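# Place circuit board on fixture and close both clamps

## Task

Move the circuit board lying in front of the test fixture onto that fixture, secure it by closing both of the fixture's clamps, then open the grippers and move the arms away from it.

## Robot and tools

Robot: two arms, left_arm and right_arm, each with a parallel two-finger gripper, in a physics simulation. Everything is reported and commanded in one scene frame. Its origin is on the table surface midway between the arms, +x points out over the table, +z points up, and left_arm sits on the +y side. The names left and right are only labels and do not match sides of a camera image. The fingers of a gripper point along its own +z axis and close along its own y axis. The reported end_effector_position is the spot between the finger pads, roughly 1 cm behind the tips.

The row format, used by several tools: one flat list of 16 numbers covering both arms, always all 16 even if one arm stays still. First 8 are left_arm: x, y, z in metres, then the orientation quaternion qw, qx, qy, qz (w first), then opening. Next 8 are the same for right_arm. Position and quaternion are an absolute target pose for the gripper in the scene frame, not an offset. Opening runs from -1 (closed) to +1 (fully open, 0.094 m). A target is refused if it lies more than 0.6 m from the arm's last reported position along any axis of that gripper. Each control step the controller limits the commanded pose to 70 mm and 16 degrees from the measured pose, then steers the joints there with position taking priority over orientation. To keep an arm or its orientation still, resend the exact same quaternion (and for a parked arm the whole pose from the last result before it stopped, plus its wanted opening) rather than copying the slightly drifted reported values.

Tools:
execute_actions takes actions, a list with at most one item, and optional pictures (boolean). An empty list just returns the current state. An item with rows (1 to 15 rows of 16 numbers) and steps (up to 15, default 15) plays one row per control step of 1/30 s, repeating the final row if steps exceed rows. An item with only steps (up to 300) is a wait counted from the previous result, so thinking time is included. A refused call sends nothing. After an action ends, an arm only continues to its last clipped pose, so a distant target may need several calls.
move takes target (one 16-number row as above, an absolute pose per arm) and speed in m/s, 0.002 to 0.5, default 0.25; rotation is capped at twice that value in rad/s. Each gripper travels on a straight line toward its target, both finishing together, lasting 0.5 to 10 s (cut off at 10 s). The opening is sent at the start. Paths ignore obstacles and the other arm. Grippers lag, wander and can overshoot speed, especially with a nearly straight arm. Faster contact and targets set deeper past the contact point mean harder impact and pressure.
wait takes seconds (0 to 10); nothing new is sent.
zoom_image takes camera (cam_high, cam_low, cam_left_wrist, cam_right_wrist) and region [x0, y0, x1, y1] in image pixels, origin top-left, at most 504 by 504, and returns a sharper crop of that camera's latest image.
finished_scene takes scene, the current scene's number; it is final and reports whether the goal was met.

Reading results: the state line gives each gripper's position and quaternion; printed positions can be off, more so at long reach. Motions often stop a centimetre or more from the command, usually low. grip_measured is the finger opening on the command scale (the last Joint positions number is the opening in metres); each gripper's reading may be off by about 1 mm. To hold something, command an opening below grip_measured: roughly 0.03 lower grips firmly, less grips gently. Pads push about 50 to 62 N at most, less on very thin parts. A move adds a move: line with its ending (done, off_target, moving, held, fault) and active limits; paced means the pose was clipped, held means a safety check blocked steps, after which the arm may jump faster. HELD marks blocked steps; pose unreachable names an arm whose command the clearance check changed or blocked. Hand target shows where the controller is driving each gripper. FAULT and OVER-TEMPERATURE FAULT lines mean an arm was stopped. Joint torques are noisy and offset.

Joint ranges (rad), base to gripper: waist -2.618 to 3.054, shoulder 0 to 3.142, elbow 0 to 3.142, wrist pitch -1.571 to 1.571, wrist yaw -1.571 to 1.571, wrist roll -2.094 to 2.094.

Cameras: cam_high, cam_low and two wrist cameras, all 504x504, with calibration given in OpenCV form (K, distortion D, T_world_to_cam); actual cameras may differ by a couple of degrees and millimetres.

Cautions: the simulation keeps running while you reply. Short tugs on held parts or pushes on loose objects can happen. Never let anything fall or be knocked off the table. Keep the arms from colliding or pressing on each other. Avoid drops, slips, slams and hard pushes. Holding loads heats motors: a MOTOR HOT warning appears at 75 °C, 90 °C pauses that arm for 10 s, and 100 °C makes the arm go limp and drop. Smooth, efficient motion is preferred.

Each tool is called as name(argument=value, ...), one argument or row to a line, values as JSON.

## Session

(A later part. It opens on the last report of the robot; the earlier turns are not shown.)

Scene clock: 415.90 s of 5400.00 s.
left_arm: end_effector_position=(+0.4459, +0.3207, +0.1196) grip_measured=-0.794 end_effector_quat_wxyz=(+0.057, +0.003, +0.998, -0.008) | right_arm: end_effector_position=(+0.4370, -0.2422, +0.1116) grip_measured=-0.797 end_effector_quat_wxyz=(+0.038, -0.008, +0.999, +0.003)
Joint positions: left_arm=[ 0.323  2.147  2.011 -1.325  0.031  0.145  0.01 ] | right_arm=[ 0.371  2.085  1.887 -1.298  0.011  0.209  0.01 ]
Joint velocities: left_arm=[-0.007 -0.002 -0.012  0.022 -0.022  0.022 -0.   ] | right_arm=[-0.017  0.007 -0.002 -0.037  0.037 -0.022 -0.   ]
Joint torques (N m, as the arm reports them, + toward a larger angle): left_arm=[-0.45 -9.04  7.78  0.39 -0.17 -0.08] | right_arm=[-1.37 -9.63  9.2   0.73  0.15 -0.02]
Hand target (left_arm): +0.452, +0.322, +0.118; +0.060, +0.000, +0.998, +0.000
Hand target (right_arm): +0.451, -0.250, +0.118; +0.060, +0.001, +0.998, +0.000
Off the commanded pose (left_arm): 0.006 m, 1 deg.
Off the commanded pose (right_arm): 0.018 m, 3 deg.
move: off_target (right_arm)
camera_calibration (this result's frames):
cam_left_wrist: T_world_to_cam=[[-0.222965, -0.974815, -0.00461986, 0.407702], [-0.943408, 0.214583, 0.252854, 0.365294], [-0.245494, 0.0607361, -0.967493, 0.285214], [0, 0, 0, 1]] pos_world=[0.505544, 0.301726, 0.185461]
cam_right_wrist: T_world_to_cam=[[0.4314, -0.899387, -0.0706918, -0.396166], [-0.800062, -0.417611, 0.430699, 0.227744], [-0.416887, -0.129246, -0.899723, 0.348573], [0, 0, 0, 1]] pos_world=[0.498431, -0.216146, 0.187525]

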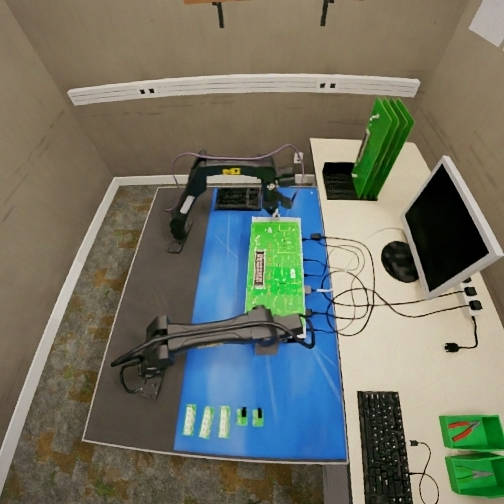

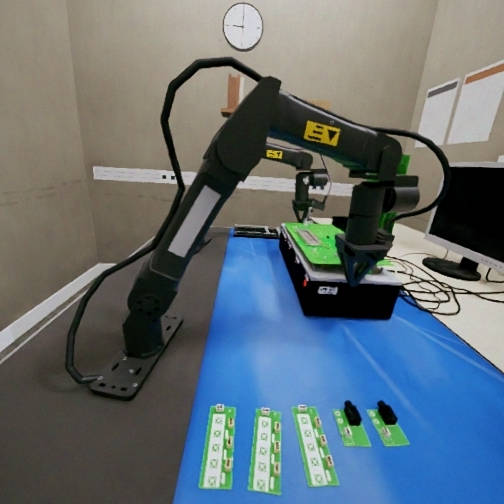

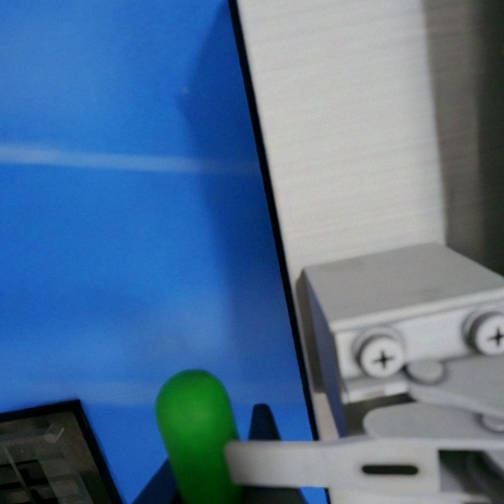

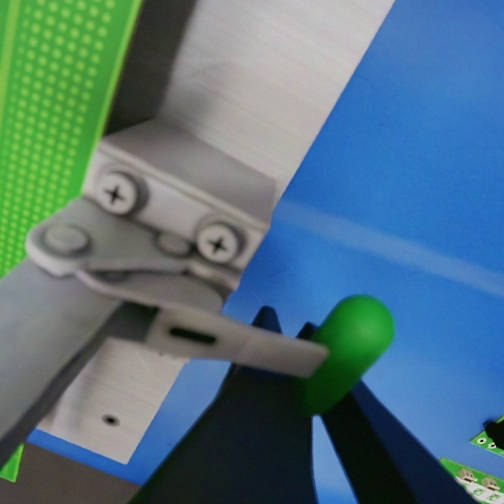

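move(
  target=[0.43,0.338,0.132,0.06,0,0.998,0,-0.45,0.425,-0.259,0.135,0.06,0,0.998,0,-0.45],
  speed=0.03,
)

move(
  target=[0.462,0.336,0.132,0.06,0,0.998,0,-0.45,0.46,-0.257,0.135,0.06,0,0.998,0,-0.45],
  speed=0.02,
)

Scene clock: 428.83 s of 5400.00 s.
left_arm: end_effector_position=(+0.4354, +0.3350, +0.1267) grip_measured=-0.452 end_effector_quat_wxyz=(+0.059, -0.001, +0.998, -0.003) | right_arm: end_effector_position=(+0.4281, -0.2532, +0.1318) grip_measured=-0.452 end_effector_quat_wxyz=(+0.056, -0.000, +0.998, +0.004)
Joint positions: left_arm=[ 0.357  2.107  1.977 -1.327  0.027  0.171  0.026] | right_arm=[ 0.352  2.003  1.843 -1.3    0.015  0.205  0.026]
Joint velocities: left_arm=[-0.002 -0.002  0.007 -0.022  0.022 -0.007  0.   ] | right_arm=[-0.042 -0.002  0.012 -0.022 -0.037  0.066 -0.001]
Joint torques (N m, as the arm reports them, + toward a larger angle): left_arm=[  0.66 -11.82   4.98   0.36  -0.01   0.08] | right_arm=[ -0.61 -11.58   4.96   0.69   0.09  -0.05]
Hand target (left_arm): +0.430, +0.338, +0.132; +0.059, -0.000, +0.998, -0.000
Hand target (right_arm): +0.425, -0.259, +0.135; +0.059, +0.000, +0.998, +0.000
Off the commanded pose (left_arm): 0.008 m, 0 deg.
Off the commanded pose (right_arm): 0.007 m, 1 deg.
After step 90, 8.60 s passed at rest.
move: done
camera_calibration (this result's frames):
cam_left_wrist: T_world_to_cam=[[-0.214778, -0.97657, -0.0134953, 0.41748], [-0.945894, 0.204551, 0.25188, 0.355176], [-0.243218, 0.0668634, -0.967664, 0.285567], [0, 0, 0, 1]] pos_world=[0.495079, 0.315953, 0.192505]
cam_right_wrist: T_world_to_cam=[[0.419587, -0.905813, -0.058732, -0.398837], [-0.821257, -0.406387, 0.400483, 0.223203], [-0.386631, -0.119804, -0.91442, 0.35296], [0, 0, 0, 1]] pos_world=[0.487119, -0.228279, 0.209941]

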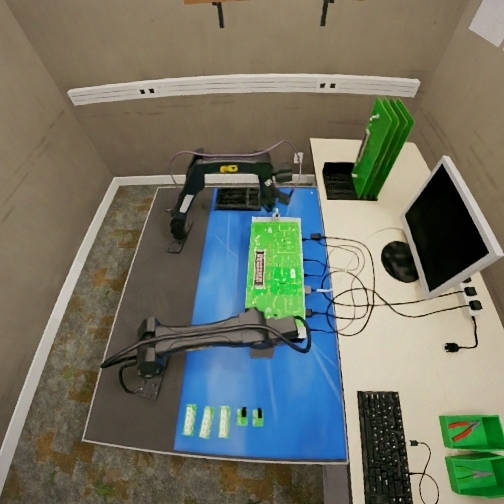

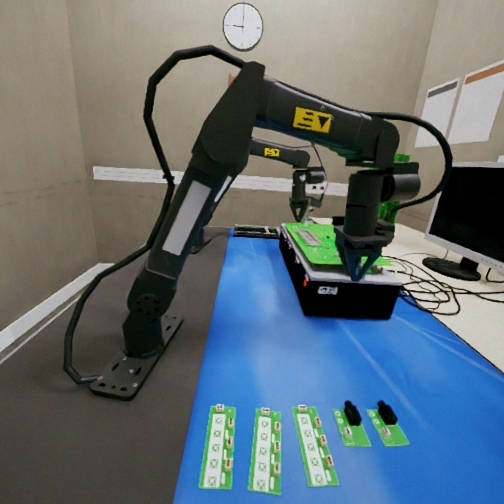

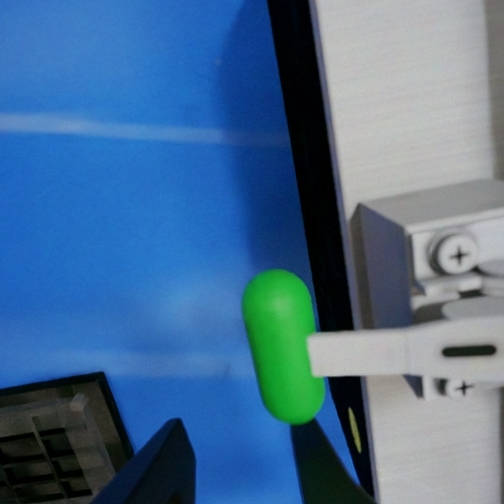

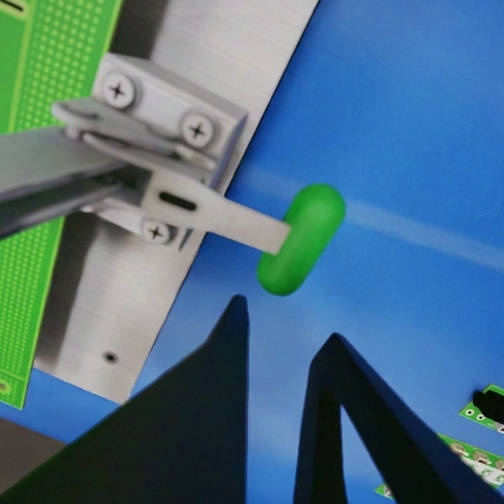

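Scene clock: 430.67 s of 5400.00 s.
left_arm: end_effector_position=(+0.4413, +0.3365, +0.1335) grip_measured=-0.452 end_effector_quat_wxyz=(+0.030, -0.001, +1.000, -0.007) | right_arm: end_effector_position=(+0.4381, -0.2516, +0.1296) grip_measured=-0.452 end_effector_quat_wxyz=(+0.025, -0.007, +1.000, -0.001)
Joint positions: left_arm=[ 0.357  2.216  2.184 -1.481  0.024  0.171  0.026] | right_arm=[ 0.349  2.119  2.013 -1.417  0.011  0.188  0.026]
Joint velocities: left_arm=[-0.017 -0.002  0.017  0.007 -0.051 -0.022 -0.001] | right_arm=[-0.007  0.002 -0.002 -0.081  0.022 -0.022 -0.   ]
Joint torques (N m, as the arm reports them, + toward a larger angle): left_arm=[-1.06 -9.06  8.29  0.68 -0.02 -0.11] | right_arm=[-1.26 -9.57  9.16  0.94  0.15 -0.02]
Hand target (left_arm): +0.461, +0.336, +0.133; +0.060, -0.000, +0.998, -0.000
Hand target (right_arm): +0.459, -0.258, +0.135; +0.060, +0.000, +0.998, -0.000
Off the commanded pose (left_arm): 0.021 m, 3 deg.
Off the commanded pose (right_arm): 0.023 m, 4 deg.
move: off_target (left_arm, right_arm)
camera_calibration (this result's frames):
cam_left_wrist: T_world_to_cam=[[-0.214774, -0.976647, 0.00572675, 0.417775], [-0.930269, 0.206354, 0.303343, 0.344328], [-0.297441, 0.0598227, -0.952864, 0.31781], [0, 0, 0, 1]] pos_world=[0.504575, 0.317953, 0.195988]
cam_right_wrist: T_world_to_cam=[[0.428079, -0.900505, -0.0764174, -0.401794], [-0.78893, -0.413603, 0.454447, 0.209985], [-0.440838, -0.134251, -0.88749, 0.371635], [0, 0, 0, 1]] pos_world=[0.501494, -0.225074, 0.203691]

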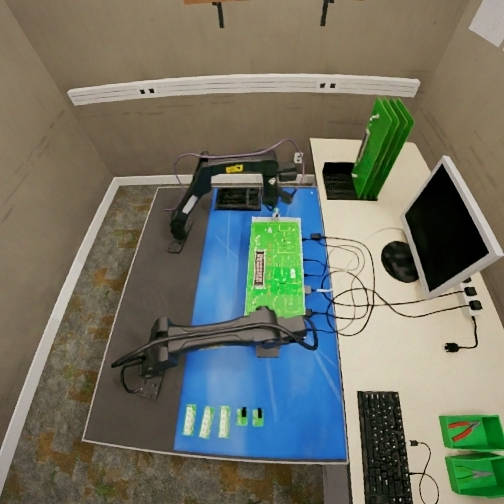

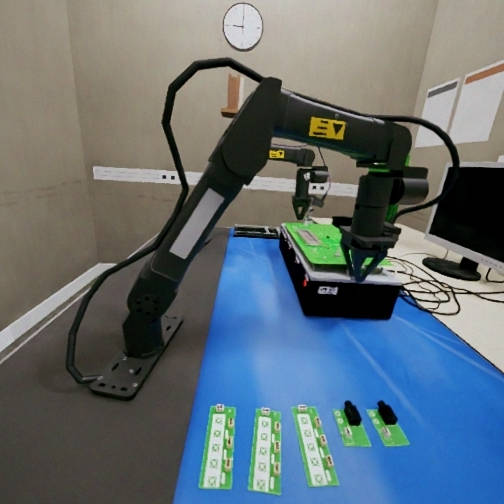

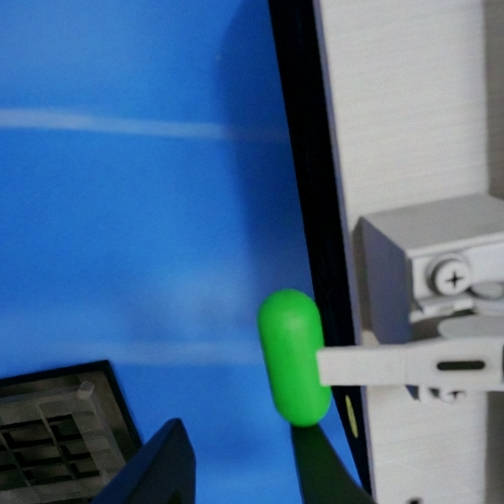

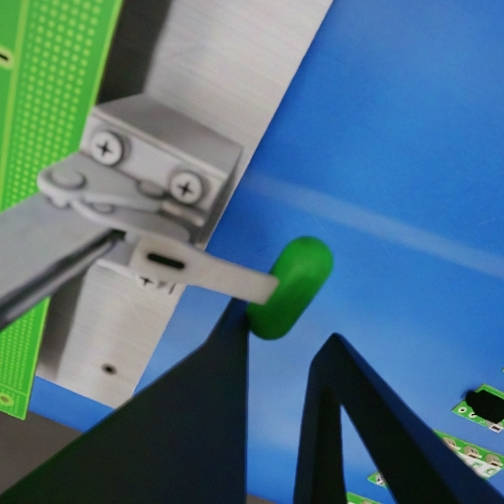

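move(
  target=[0.425,0.32,0.14,0.06,0,0.998,0,-0.5,0.422,-0.24,0.142,0.06,0,0.998,0,-0.5],
  speed=0.03,
)

move(
  target=[0.465,0.323,0.138,0.06,0,0.998,0,-0.5,0.463,-0.243,0.142,0.06,0,0.998,0,-0.5],
  speed=0.02,
)

Scene clock: 439.70 s of 5400.00 s.
left_arm: end_effector_position=(+0.4267, +0.3217, +0.1348) grip_measured=-0.498 end_effector_quat_wxyz=(+0.052, +0.001, +0.999, -0.003) | right_arm: end_effector_position=(+0.4254, -0.2404, +0.1383) grip_measured=-0.498 end_effector_quat_wxyz=(+0.053, -0.000, +0.999, +0.004)
Joint positions: left_arm=[ 0.328  2.075  1.963 -1.356  0.022  0.146  0.024] | right_arm=[ 0.384  2.013  1.885 -1.338  0.016  0.237  0.024]
Joint velocities: left_arm=[ 0.002  0.022 -0.012  0.037  0.022 -0.051  0.003] | right_arm=[-0.012 -0.007 -0.002 -0.007 -0.007 -0.037 -0.001]
Joint torques (N m, as the arm reports them, + toward a larger angle): left_arm=[ -0.7  -11.39   5.03   0.38  -0.07  -0.16] | right_arm=[  0.43 -11.82   4.91   0.73   0.11   0.04]
Hand target (left_arm): +0.425, +0.320, +0.140; +0.060, -0.000, +0.998, +0.000
Hand target (right_arm): +0.422, -0.240, +0.142; +0.060, +0.000, +0.998, +0.001
Off the commanded pose (left_arm): 0.006 m, 1 deg.
Off the commanded pose (right_arm): 0.005 m, 1 deg.
After step 90, 4.47 s passed at rest.
move: done
camera_calibration (this result's frames):
cam_left_wrist: T_world_to_cam=[[-0.218323, -0.975819, -0.0105581, 0.403559], [-0.941937, 0.207889, 0.263699, 0.343207], [-0.255128, 0.0675166, -0.964547, 0.296633], [0, 0, 0, 1]] pos_world=[0.487065, 0.302424, 0.199874]
cam_right_wrist: T_world_to_cam=[[0.419289, -0.905719, -0.0622036, -0.385121], [-0.818824, -0.406874, 0.404945, 0.221857], [-0.392076, -0.118855, -0.912223, 0.361702], [0, 0, 0, 1]] pos_world=[0.484953, -0.215554, 0.216157]

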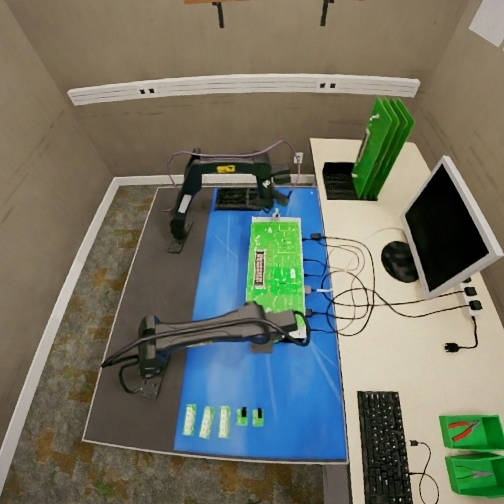

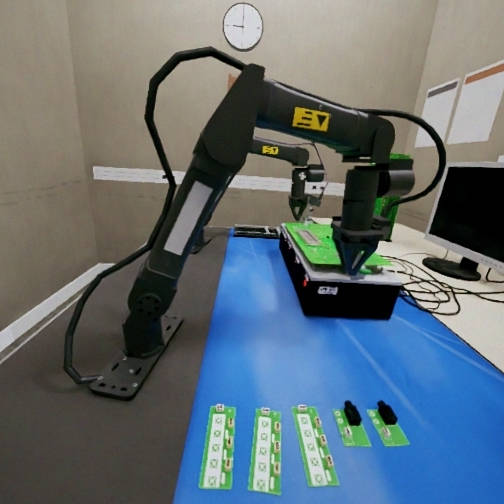

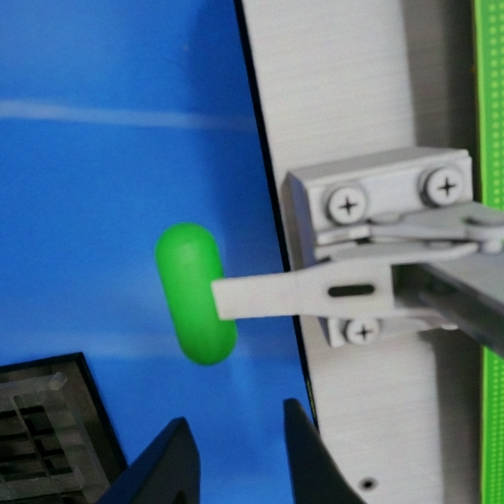

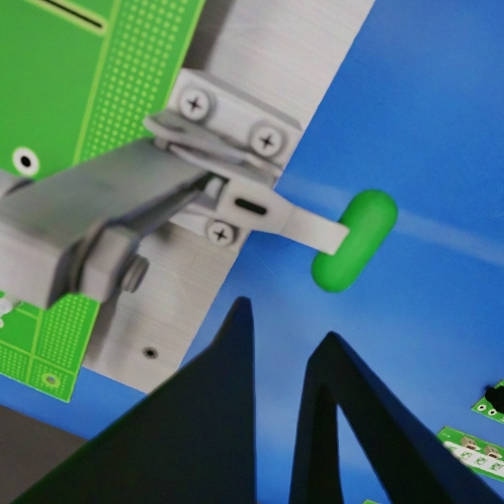

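Scene clock: 441.83 s of 5400.00 s.
left_arm: end_effector_position=(+0.4521, +0.3254, +0.1404) grip_measured=-0.498 end_effector_quat_wxyz=(+0.045, +0.001, +0.999, -0.003) | right_arm: end_effector_position=(+0.4448, -0.2399, +0.1368) grip_measured=-0.498 end_effector_quat_wxyz=(+0.030, -0.004, +1.000, -0.001)
Joint positions: left_arm=[ 0.326  2.233  2.237 -1.487  0.018  0.145  0.024] | right_arm=[ 0.375  2.157  2.101 -1.456  0.016  0.22   0.024]
Joint velocities: left_arm=[ 0.017  0.017  0.017 -0.051  0.037 -0.037  0.   ] | right_arm=[-0.012 -0.002  0.012  0.022  0.007  0.037  0.   ]
Joint torques (N m, as the arm reports them, + toward a larger angle): left_arm=[-0.83 -9.1   7.97  0.53  0.01 -0.14] | right_arm=[-0.8  -9.61  8.83  0.88  0.12 -0.01]
Hand target (left_arm): +0.465, +0.324, +0.138; +0.060, -0.000, +0.998, +0.000
Hand target (right_arm): +0.462, -0.244, +0.142; +0.060, +0.000, +0.998, -0.000
Off the commanded pose (left_arm): 0.013 m, 2 deg.
Off the commanded pose (right_arm): 0.019 m, 3 deg.
move: off_target (left_arm, right_arm)
camera_calibration (this result's frames):
cam_left_wrist: T_world_to_cam=[[-0.218491, -0.975799, -0.00882323, 0.412612], [-0.937896, 0.20749, 0.278026, 0.361172], [-0.269467, 0.0690216, -0.960533, 0.313681], [0, 0, 0, 1]] pos_world=[0.513421, 0.306036, 0.204526]
cam_right_wrist: T_world_to_cam=[[0.423516, -0.903171, -0.0701228, -0.393072], [-0.796493, -0.40813, 0.446127, 0.222687], [-0.431548, -0.133089, -0.892218, 0.379341], [0, 0, 0, 1]] pos_world=[0.507545, -0.21364, 0.211545]

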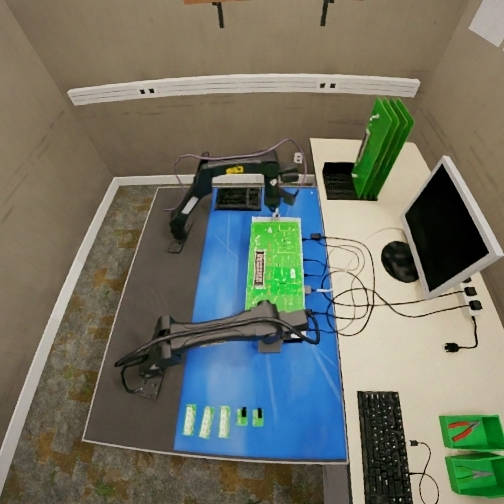

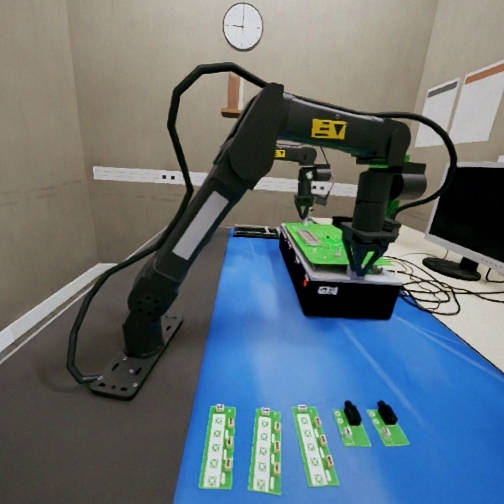

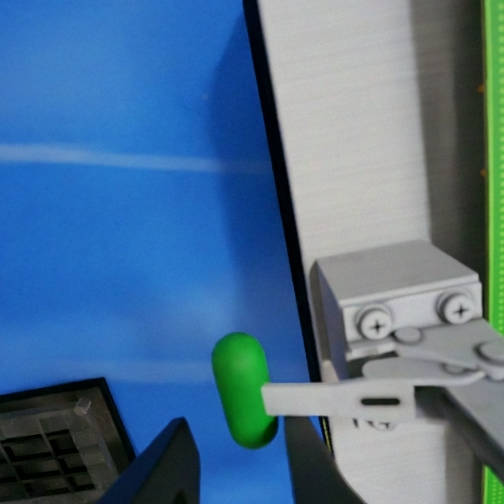

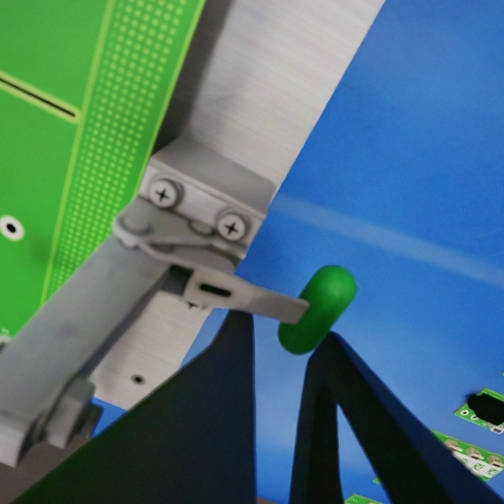

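move(
  target=[0.465,0.325,0.125,0.06,0,0.998,0,-0.5,0.47,-0.254,0.135,0.06,0,0.998,0,-0.5],
  speed=0.02,
)

move(
  target=[0.465,0.325,0.125,0.06,0,0.998,0,-0.8,0.47,-0.254,0.135,0.06,0,0.998,0,-0.5],
)

Scene clock: 448.03 s of 5400.00 s.
left_arm: end_effector_position=(+0.4497, +0.3252, +0.1318) grip_measured=-0.498 end_effector_quat_wxyz=(+0.036, +0.001, +0.999, -0.003) | right_arm: end_effector_position=(+0.4455, -0.2485, +0.1341) grip_measured=-0.498 end_effector_quat_wxyz=(+0.024, -0.007, +1.000, +0.001)
Joint positions: left_arm=[ 0.326  2.233  2.204 -1.471  0.017  0.145  0.024] | right_arm=[ 0.351  2.164  2.102 -1.462  0.008  0.19   0.024]
Joint velocities: left_arm=[-0.002  0.007 -0.002 -0.007  0.022  0.037 -0.   ] | right_arm=[-0.017  0.012 -0.002  0.007  0.007 -0.007 -0.001]
Joint torques (N m, as the arm reports them, + toward a larger angle): left_arm=[ -0.46 -10.18   5.     0.87   0.06  -0.12] | right_arm=[-1.25 -9.3   8.72  1.1   0.16  0.  ]
Hand target (left_arm): +0.464, +0.325, +0.126; +0.059, +0.000, +0.998, -0.000
Hand target (right_arm): +0.468, -0.255, +0.136; +0.060, +0.001, +0.998, +0.000
Off the commanded pose (left_arm): 0.017 m, 3 deg.
Off the commanded pose (right_arm): 0.025 m, 4 deg.
After step 90, 1.47 s passed at rest.
move: off_target (left_arm, right_arm)
camera_calibration (this result's frames):
cam_left_wrist: T_world_to_cam=[[-0.218858, -0.975748, -0.00399424, 0.411296], [-0.93281, 0.208023, 0.294265, 0.356779], [-0.286298, 0.0681283, -0.955715, 0.312057], [0, 0, 0, 1]] pos_world=[0.512164, 0.305843, 0.194893]
cam_right_wrist: T_world_to_cam=[[0.428047, -0.900224, -0.0798316, -0.401314], [-0.787907, -0.414987, 0.454959, 0.214213], [-0.442694, -0.131844, -0.886927, 0.380655], [0, 0, 0, 1]] pos_world=[0.509075, -0.22219, 0.208118]

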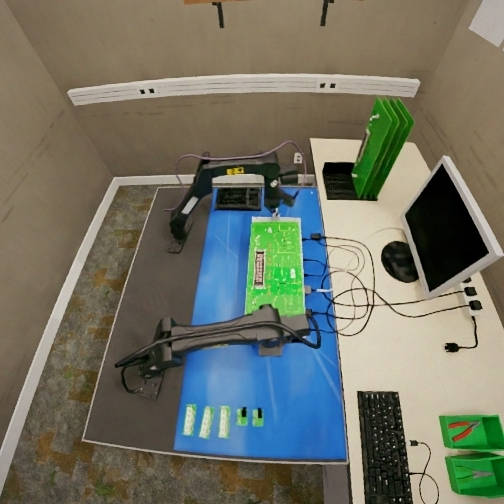

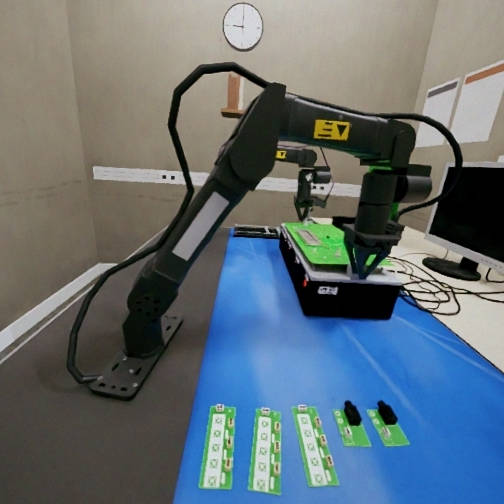

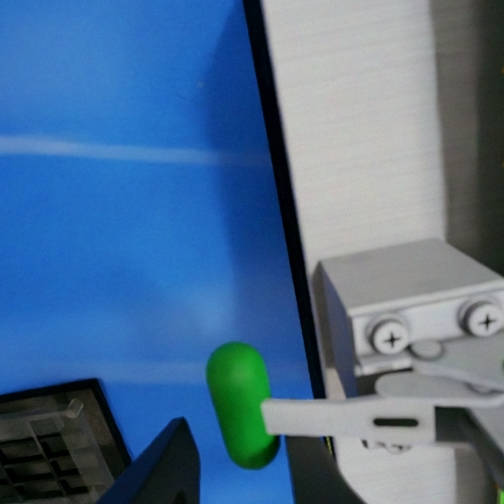

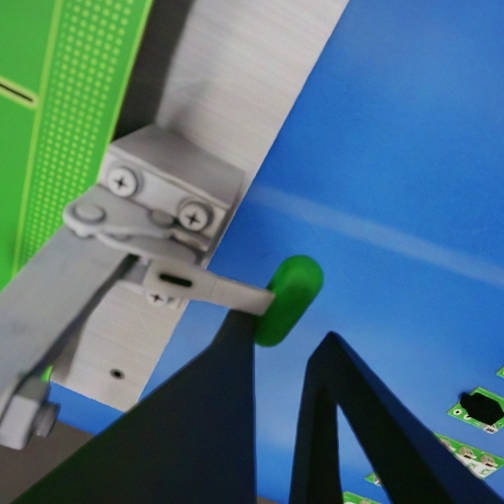

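Scene clock: 448.73 s of 5400.00 s.
left_arm: end_effector_position=(+0.4497, +0.3206, +0.1318) grip_measured=-0.790 end_effector_quat_wxyz=(+0.036, +0.003, +0.999, -0.010) | right_arm: end_effector_position=(+0.4453, -0.2485, +0.1341) grip_measured=-0.498 end_effector_quat_wxyz=(+0.023, -0.007, +1.000, +0.001)
Joint positions: left_arm=[ 0.321  2.233  2.204 -1.474  0.031  0.145  0.01 ] | right_arm=[ 0.351  2.164  2.102 -1.463  0.007  0.19   0.024]
Joint velocities: left_arm=[ 0.002 -0.012  0.012 -0.007  0.037 -0.037  0.   ] | right_arm=[-0.002 -0.007  0.002 -0.037  0.022 -0.007  0.001]
Joint torques (N m, as the arm reports them, + toward a larger angle): left_arm=[ -0.01 -10.21   4.97   0.84  -0.2   -0.09] | right_arm=[-1.18 -9.23  8.78  1.11  0.18 -0.02]
Hand target (left_arm): +0.464, +0.325, +0.126; +0.059, -0.000, +0.998, +0.000
Hand target (right_arm): +0.469, -0.255, +0.136; +0.060, +0.001, +0.998, +0.000
Off the commanded pose (left_arm): 0.017 m, 3 deg.
Off the commanded pose (right_arm): 0.025 m, 4 deg.
move: off_target (left_arm, right_arm)
camera_calibration (this result's frames):
cam_left_wrist: T_world_to_cam=[[-0.224274, -0.974475, 0.00997667, 0.407012], [-0.931545, 0.217378, 0.291496, 0.354583], [-0.286225, 0.0560813, -0.95652, 0.316342], [0, 0, 0, 1]] pos_world=[0.512137, 0.301804, 0.195167]
cam_right_wrist: T_world_to_cam=[[0.427673, -0.900287, -0.0811186, -0.400907], [-0.787598, -0.415168, 0.45533, 0.213833], [-0.443605, -0.130843, -0.88662, 0.381174], [0, 0, 0, 1]] pos_world=[0.508963, -0.22228, 0.208071]

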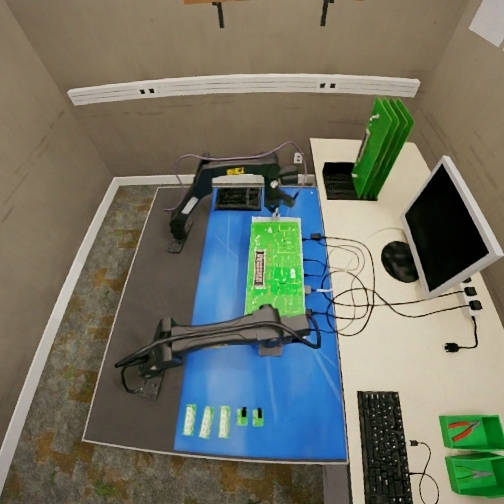

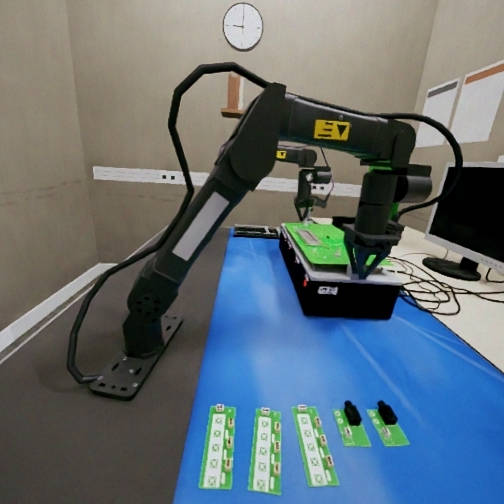

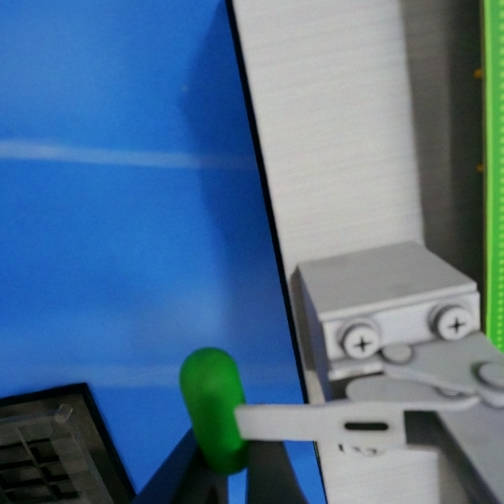

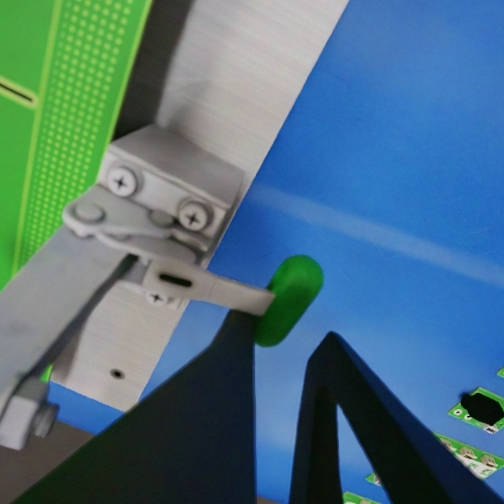

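move(
  target=[0.465,0.322,0.125,0.06,0,0.998,0,-0.9,0.42,-0.238,0.136,0.06,0,0.998,0,-0.5],
  speed=0.03,
)

move(
  target=[0.465,0.322,0.125,0.06,0,0.998,0,-0.9,0.475,-0.242,0.136,0.06,0,0.998,0,-0.5],
  speed=0.02,
)

Scene clock: 456.03 s of 5400.00 s.
left_arm: end_effector_position=(+0.4498, +0.3204, +0.1318) grip_measured=-0.818 end_effector_quat_wxyz=(+0.036, +0.002, +0.999, -0.011) | right_arm: end_effector_position=(+0.4229, -0.2384, +0.1321) grip_measured=-0.498 end_effector_quat_wxyz=(+0.052, +0.000, +0.999, +0.004)
Joint positions: left_arm=[ 0.321  2.233  2.204 -1.474  0.031  0.141  0.009] | right_arm=[ 0.391  2.003  1.846 -1.311  0.017  0.244  0.024]
Joint velocities: left_arm=[ 0.002  0.002 -0.007 -0.037  0.022  0.022 -0.   ] | right_arm=[-0.007  0.002 -0.017 -0.051 -0.051  0.007  0.001]
Joint torques (N m, as the arm reports them, + toward a larger angle): left_arm=[ -0.69 -10.35   4.81   0.87  -0.14  -0.15] | right_arm=[  0.41 -11.74   5.1    0.73   0.16   0.08]
Hand target (left_arm): +0.464, +0.322, +0.126; +0.059, -0.000, +0.998, -0.000
Hand target (right_arm): +0.420, -0.238, +0.136; +0.060, +0.001, +0.998, +0.001
Off the commanded pose (left_arm): 0.017 m, 3 deg.
Off the commanded pose (right_arm): 0.005 m, 1 deg.
After step 90, 2.67 s passed at rest.
move: off_target (left_arm)
camera_calibration (this result's frames):
cam_left_wrist: T_world_to_cam=[[-0.220988, -0.975215, 0.0109444, 0.405517], [-0.932283, 0.214527, 0.29125, 0.355906], [-0.28638, 0.0541594, -0.956584, 0.317053], [0, 0, 0, 1]] pos_world=[0.512216, 0.301943, 0.195192]
cam_right_wrist: T_world_to_cam=[[0.418799, -0.905926, -0.0624992, -0.382465], [-0.818295, -0.406336, 0.406553, 0.222774], [-0.393702, -0.119121, -0.911487, 0.355745], [0, 0, 0, 1]] pos_world=[0.482528, -0.213587, 0.209784]

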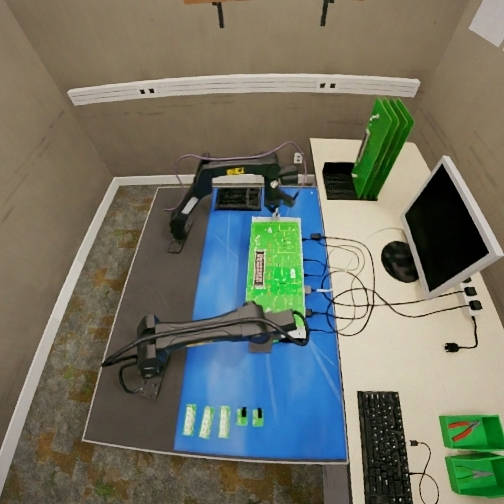

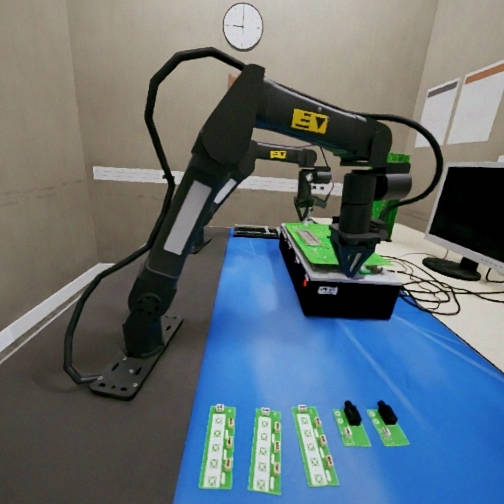

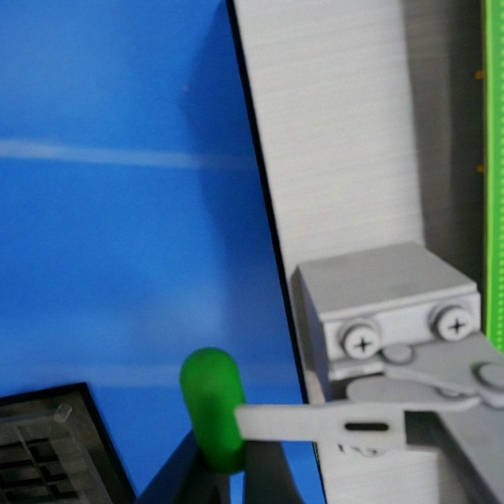

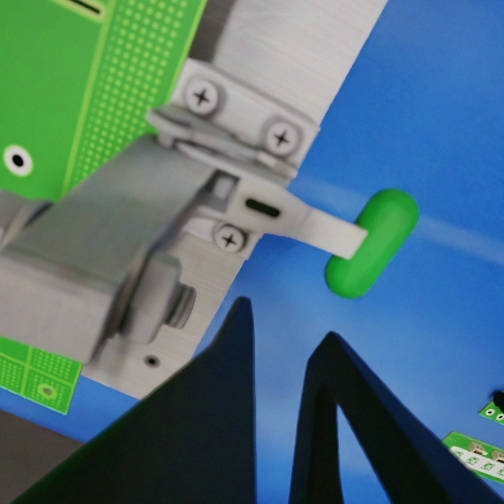

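Scene clock: 459.17 s of 5400.00 s.
left_arm: end_effector_position=(+0.4497, +0.3204, +0.1316) grip_measured=-0.818 end_effector_quat_wxyz=(+0.036, +0.001, +0.999, -0.011) | right_arm: end_effector_position=(+0.4449, -0.2419, +0.1343) grip_measured=-0.498 end_effector_quat_wxyz=(+0.011, -0.012, +1.000, -0.004)
Joint positions: left_arm=[ 0.321  2.233  2.203 -1.473  0.031  0.14   0.009] | right_arm=[ 0.368  2.205  2.17  -1.516  0.011  0.198  0.024]
Joint velocities: left_arm=[-0.007 -0.002 -0.022  0.022 -0.007 -0.022 -0.   ] | right_arm=[ 0.012 -0.002  0.002 -0.066  0.081 -0.022 -0.001]
Joint torques (N m, as the arm reports them, + toward a larger angle): left_arm=[ -0.73 -10.29   4.86   0.87  -0.14  -0.19] | right_arm=[-0.77 -9.55  8.97  1.24  0.14  0.12]
Hand target (left_arm): +0.464, +0.322, +0.126; +0.059, -0.000, +0.998, -0.000
Hand target (right_arm): +0.473, -0.243, +0.137; +0.059, +0.000, +0.998, +0.000
Off the commanded pose (left_arm): 0.017 m, 3 deg.
Off the commanded pose (right_arm): 0.030 m, 6 deg.
move: off_target (left_arm, right_arm)
camera_calibration (this result's frames):
cam_left_wrist: T_world_to_cam=[[-0.220241, -0.975382, 0.0111362, 0.4052], [-0.932331, 0.213849, 0.291595, 0.356153], [-0.286798, 0.0538386, -0.956477, 0.317044], [0, 0, 0, 1]] pos_world=[0.512221, 0.301993, 0.194881]
cam_right_wrist: T_world_to_cam=[[0.43408, -0.897078, -0.0826185, -0.396725], [-0.772173, -0.417737, 0.478795, 0.205503], [-0.464029, -0.14404, -0.874031, 0.386238], [0, 0, 0, 1]] pos_world=[0.51012, -0.214413, 0.206413]

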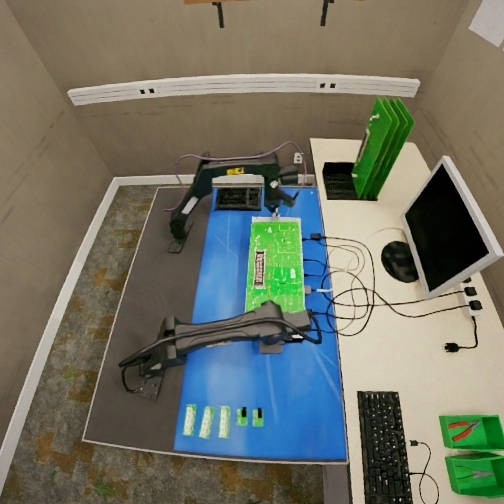

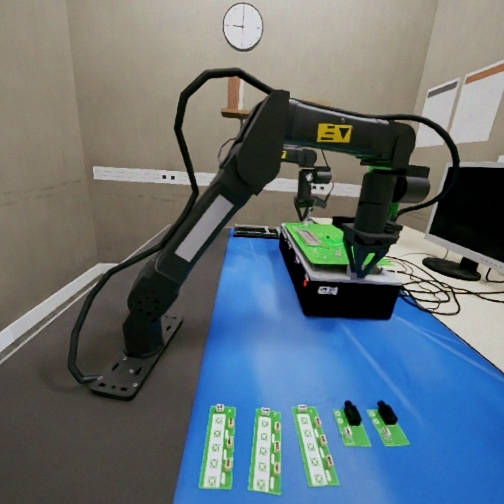

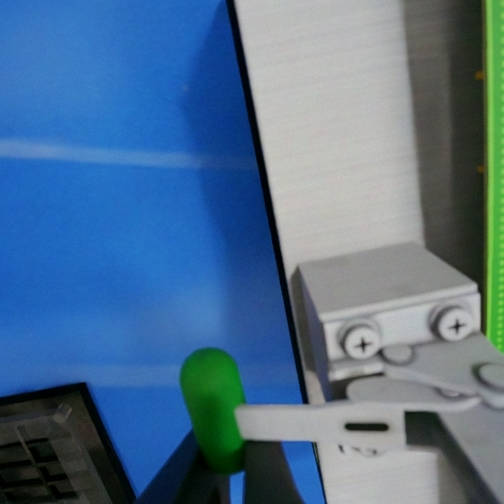

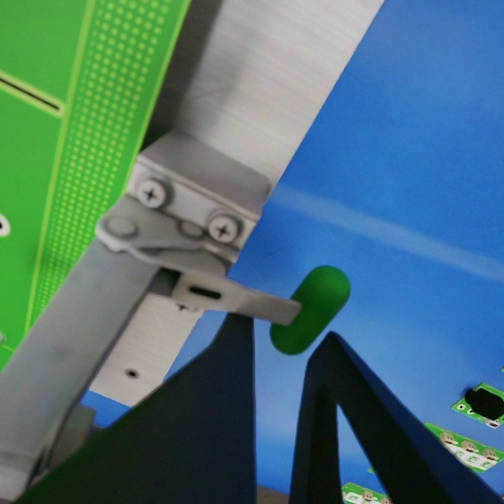

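move(
  target=[0.452,0.316,0.165,0.06,0,0.998,0,-0.9,0.45,-0.248,0.133,0.06,0,0.998,0,-0.85],
  speed=0.02,
)

Scene clock: 465.87 s of 5400.00 s.
left_arm: end_effector_position=(+0.4494, +0.3222, +0.1453) grip_measured=-0.818 end_effector_quat_wxyz=(+0.039, +0.002, +0.999, +0.010) | right_arm: end_effector_position=(+0.4447, -0.2420, +0.1331) grip_measured=-0.829 end_effector_quat_wxyz=(+0.045, -0.010, +0.999, +0.004)
Joint positions: left_arm=[ 0.309  2.233  2.258 -1.515 -0.009  0.132  0.009] | right_arm=[ 0.368  2.112  2.013 -1.382  0.011  0.201  0.008]
Joint velocities: left_arm=[-0.022  0.007 -0.007 -0.051 -0.022  0.037 -0.001] | right_arm=[-0.002  0.007 -0.012  0.051 -0.007 -0.051 -0.   ]
Joint torques (N m, as the arm reports them, + toward a larger angle): left_arm=[ -0.54 -11.72   9.45   0.02   0.27  -0.19] | right_arm=[ -0.82 -11.74   4.14   0.96   0.15   0.1 ]
Hand target (left_arm): +0.452, +0.316, +0.165; +0.061, +0.000, +0.998, +0.000
Hand target (right_arm): +0.450, -0.248, +0.133; +0.059, +0.001, +0.998, +0.001
Off the commanded pose (left_arm): 0.021 m, 3 deg.
Off the commanded pose (right_arm): 0.008 m, 2 deg.
After step 90, 0.93 s passed at rest.
move: off_target (left_arm)
camera_calibration (this result's frames):
cam_left_wrist: T_world_to_cam=[[-0.220585, -0.974879, -0.0308891, 0.412839], [-0.934421, 0.202139, 0.293252, 0.355944], [-0.279641, 0.0935503, -0.955536, 0.313825], [0, 0, 0, 1]] pos_world=[0.511426, 0.301159, 0.208241]
cam_right_wrist: T_world_to_cam=[[0.436122, -0.897401, -0.0668542, -0.399845], [-0.804335, -0.422051, 0.418233, 0.227153], [-0.403538, -0.128627, -0.905876, 0.366155], [0, 0, 0, 1]] pos_world=[0.504846, -0.215853, 0.209957]

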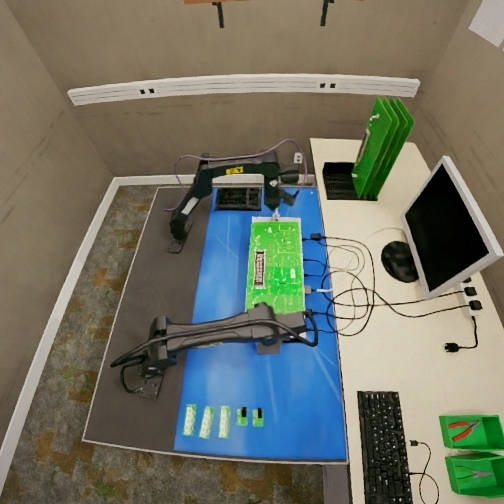

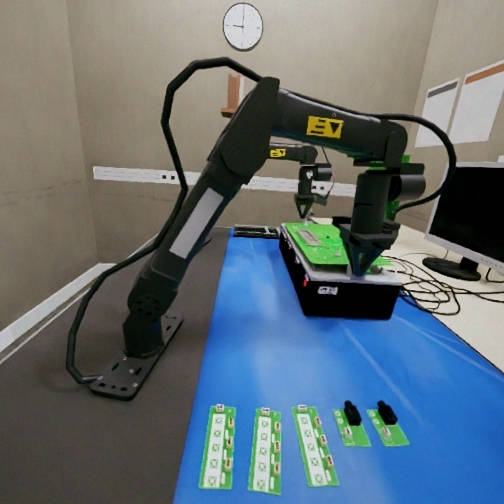

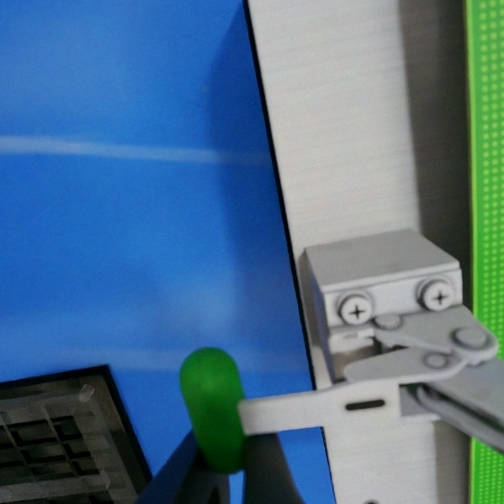

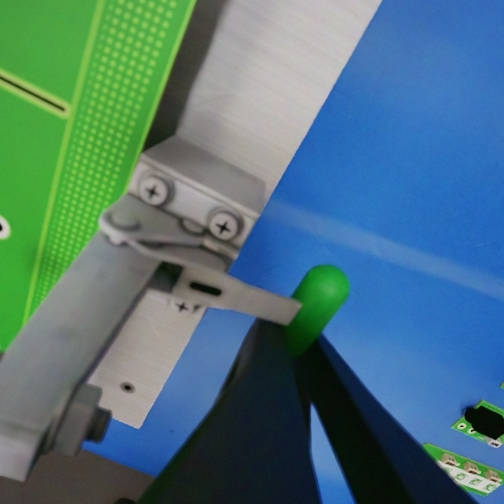

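move(
  target=[0.452,0.318,0.19,0.06,0,0.998,0,-0.9,0.448,-0.242,0.18,0.06,0,0.998,0,-0.9],
  speed=0.02,
)

zoom_image(
  camera="cam_low",
  region=[270,190,420,300],
)

Scene clock: 474.17 s of 5400.00 s.
left_arm: end_effector_position=(+0.4494, +0.3224, +0.1462) grip_measured=-0.818 end_effector_quat_wxyz=(+0.036, +0.002, +0.999, +0.010) | right_arm: end_effector_position=(+0.4443, -0.2438, +0.1477) grip_measured=-0.829 end_effector_quat_wxyz=(+0.024, -0.007, +1.000, -0.010)
Joint positions: left_arm=[ 0.309  2.247  2.286 -1.536 -0.01   0.131  0.009] | right_arm=[ 0.371  2.185  2.191 -1.534  0.029  0.211  0.008]
Joint velocities: left_arm=[-0.012 -0.012  0.012  0.022  0.051  0.037 -0.   ] | right_arm=[-0.007  0.002  0.027 -0.125 -0.037  0.037 -0.001]
Joint torques (N m, as the arm reports them, + toward a larger angle): left_arm=[ -0.07 -15.42   9.61   0.11   0.28  -0.06] | right_arm=[ -0.06 -14.15  10.87   0.31  -0.02   0.14]
Hand target (left_arm): +0.450, +0.318, +0.188; +0.087, +0.000, +0.996, +0.004
Hand target (right_arm): +0.447, -0.242, +0.179; +0.061, -0.000, +0.998, +0.001
Off the commanded pose (left_arm): 0.044 m, 3 deg.
Off the commanded pose (right_arm): 0.033 m, 4 deg.
joint sent to its limit (left arm) — the command would take joint 4 (wrist pitch) past its lower limit, so that joint was sent only as far as its limit.
After step 90, 2.73 s passed at rest.
move: off_target (left_arm, right_arm)
camera_calibration (this result's frames):
cam_left_wrist: T_world_to_cam=[[-0.22036, -0.974978, -0.0293257, 0.412769], [-0.932229, 0.20166, 0.300471, 0.353734], [-0.287039, 0.0935501, -0.95334, 0.317711], [0, 0, 0, 1]] pos_world=[0.511914, 0.301385, 0.208704]
cam_right_wrist: T_world_to_cam=[[0.426882, -0.902252, -0.0609331, -0.398274], [-0.788564, -0.404381, 0.463296, 0.210688], [-0.44265, -0.149723, -0.884106, 0.388037], [0, 0, 0, 1]] pos_world=[0.507922, -0.216047, 0.221187]

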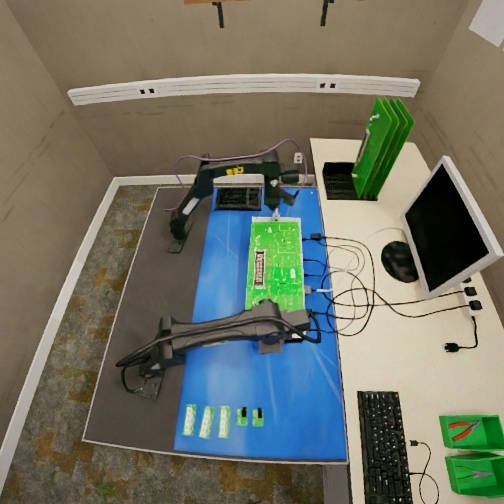

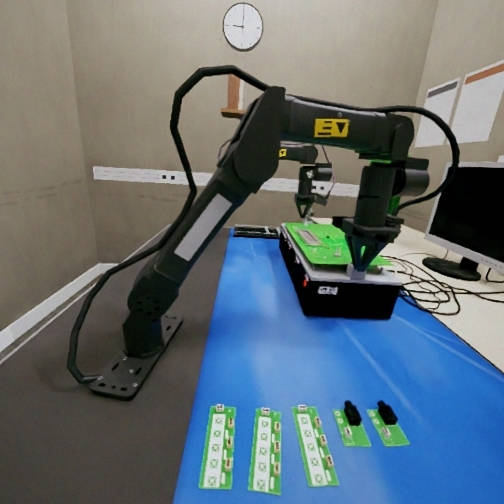

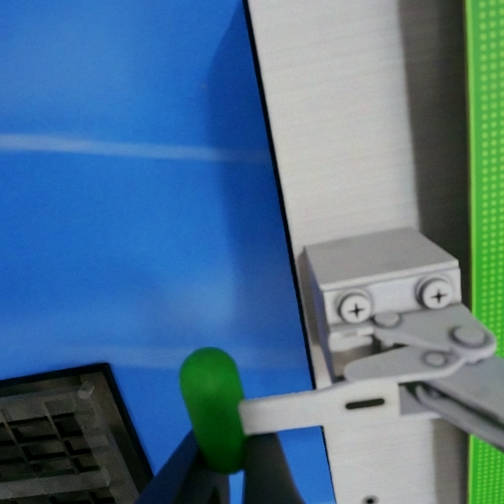

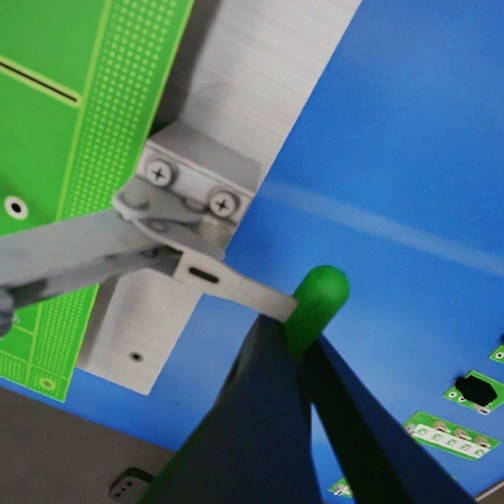

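Region (270, 190, 420, 300) of cam_low's 504x504 image, scaled by 3.360, with more detail than that image has; it fills the top 370 rows of this view, and the rest is white.

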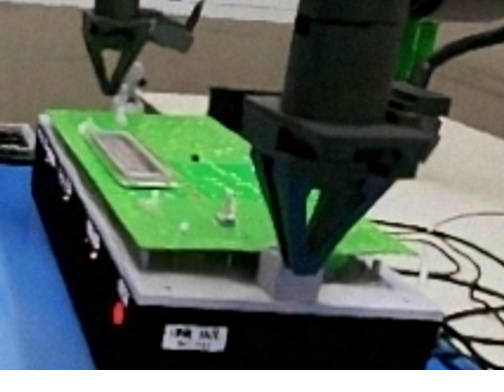

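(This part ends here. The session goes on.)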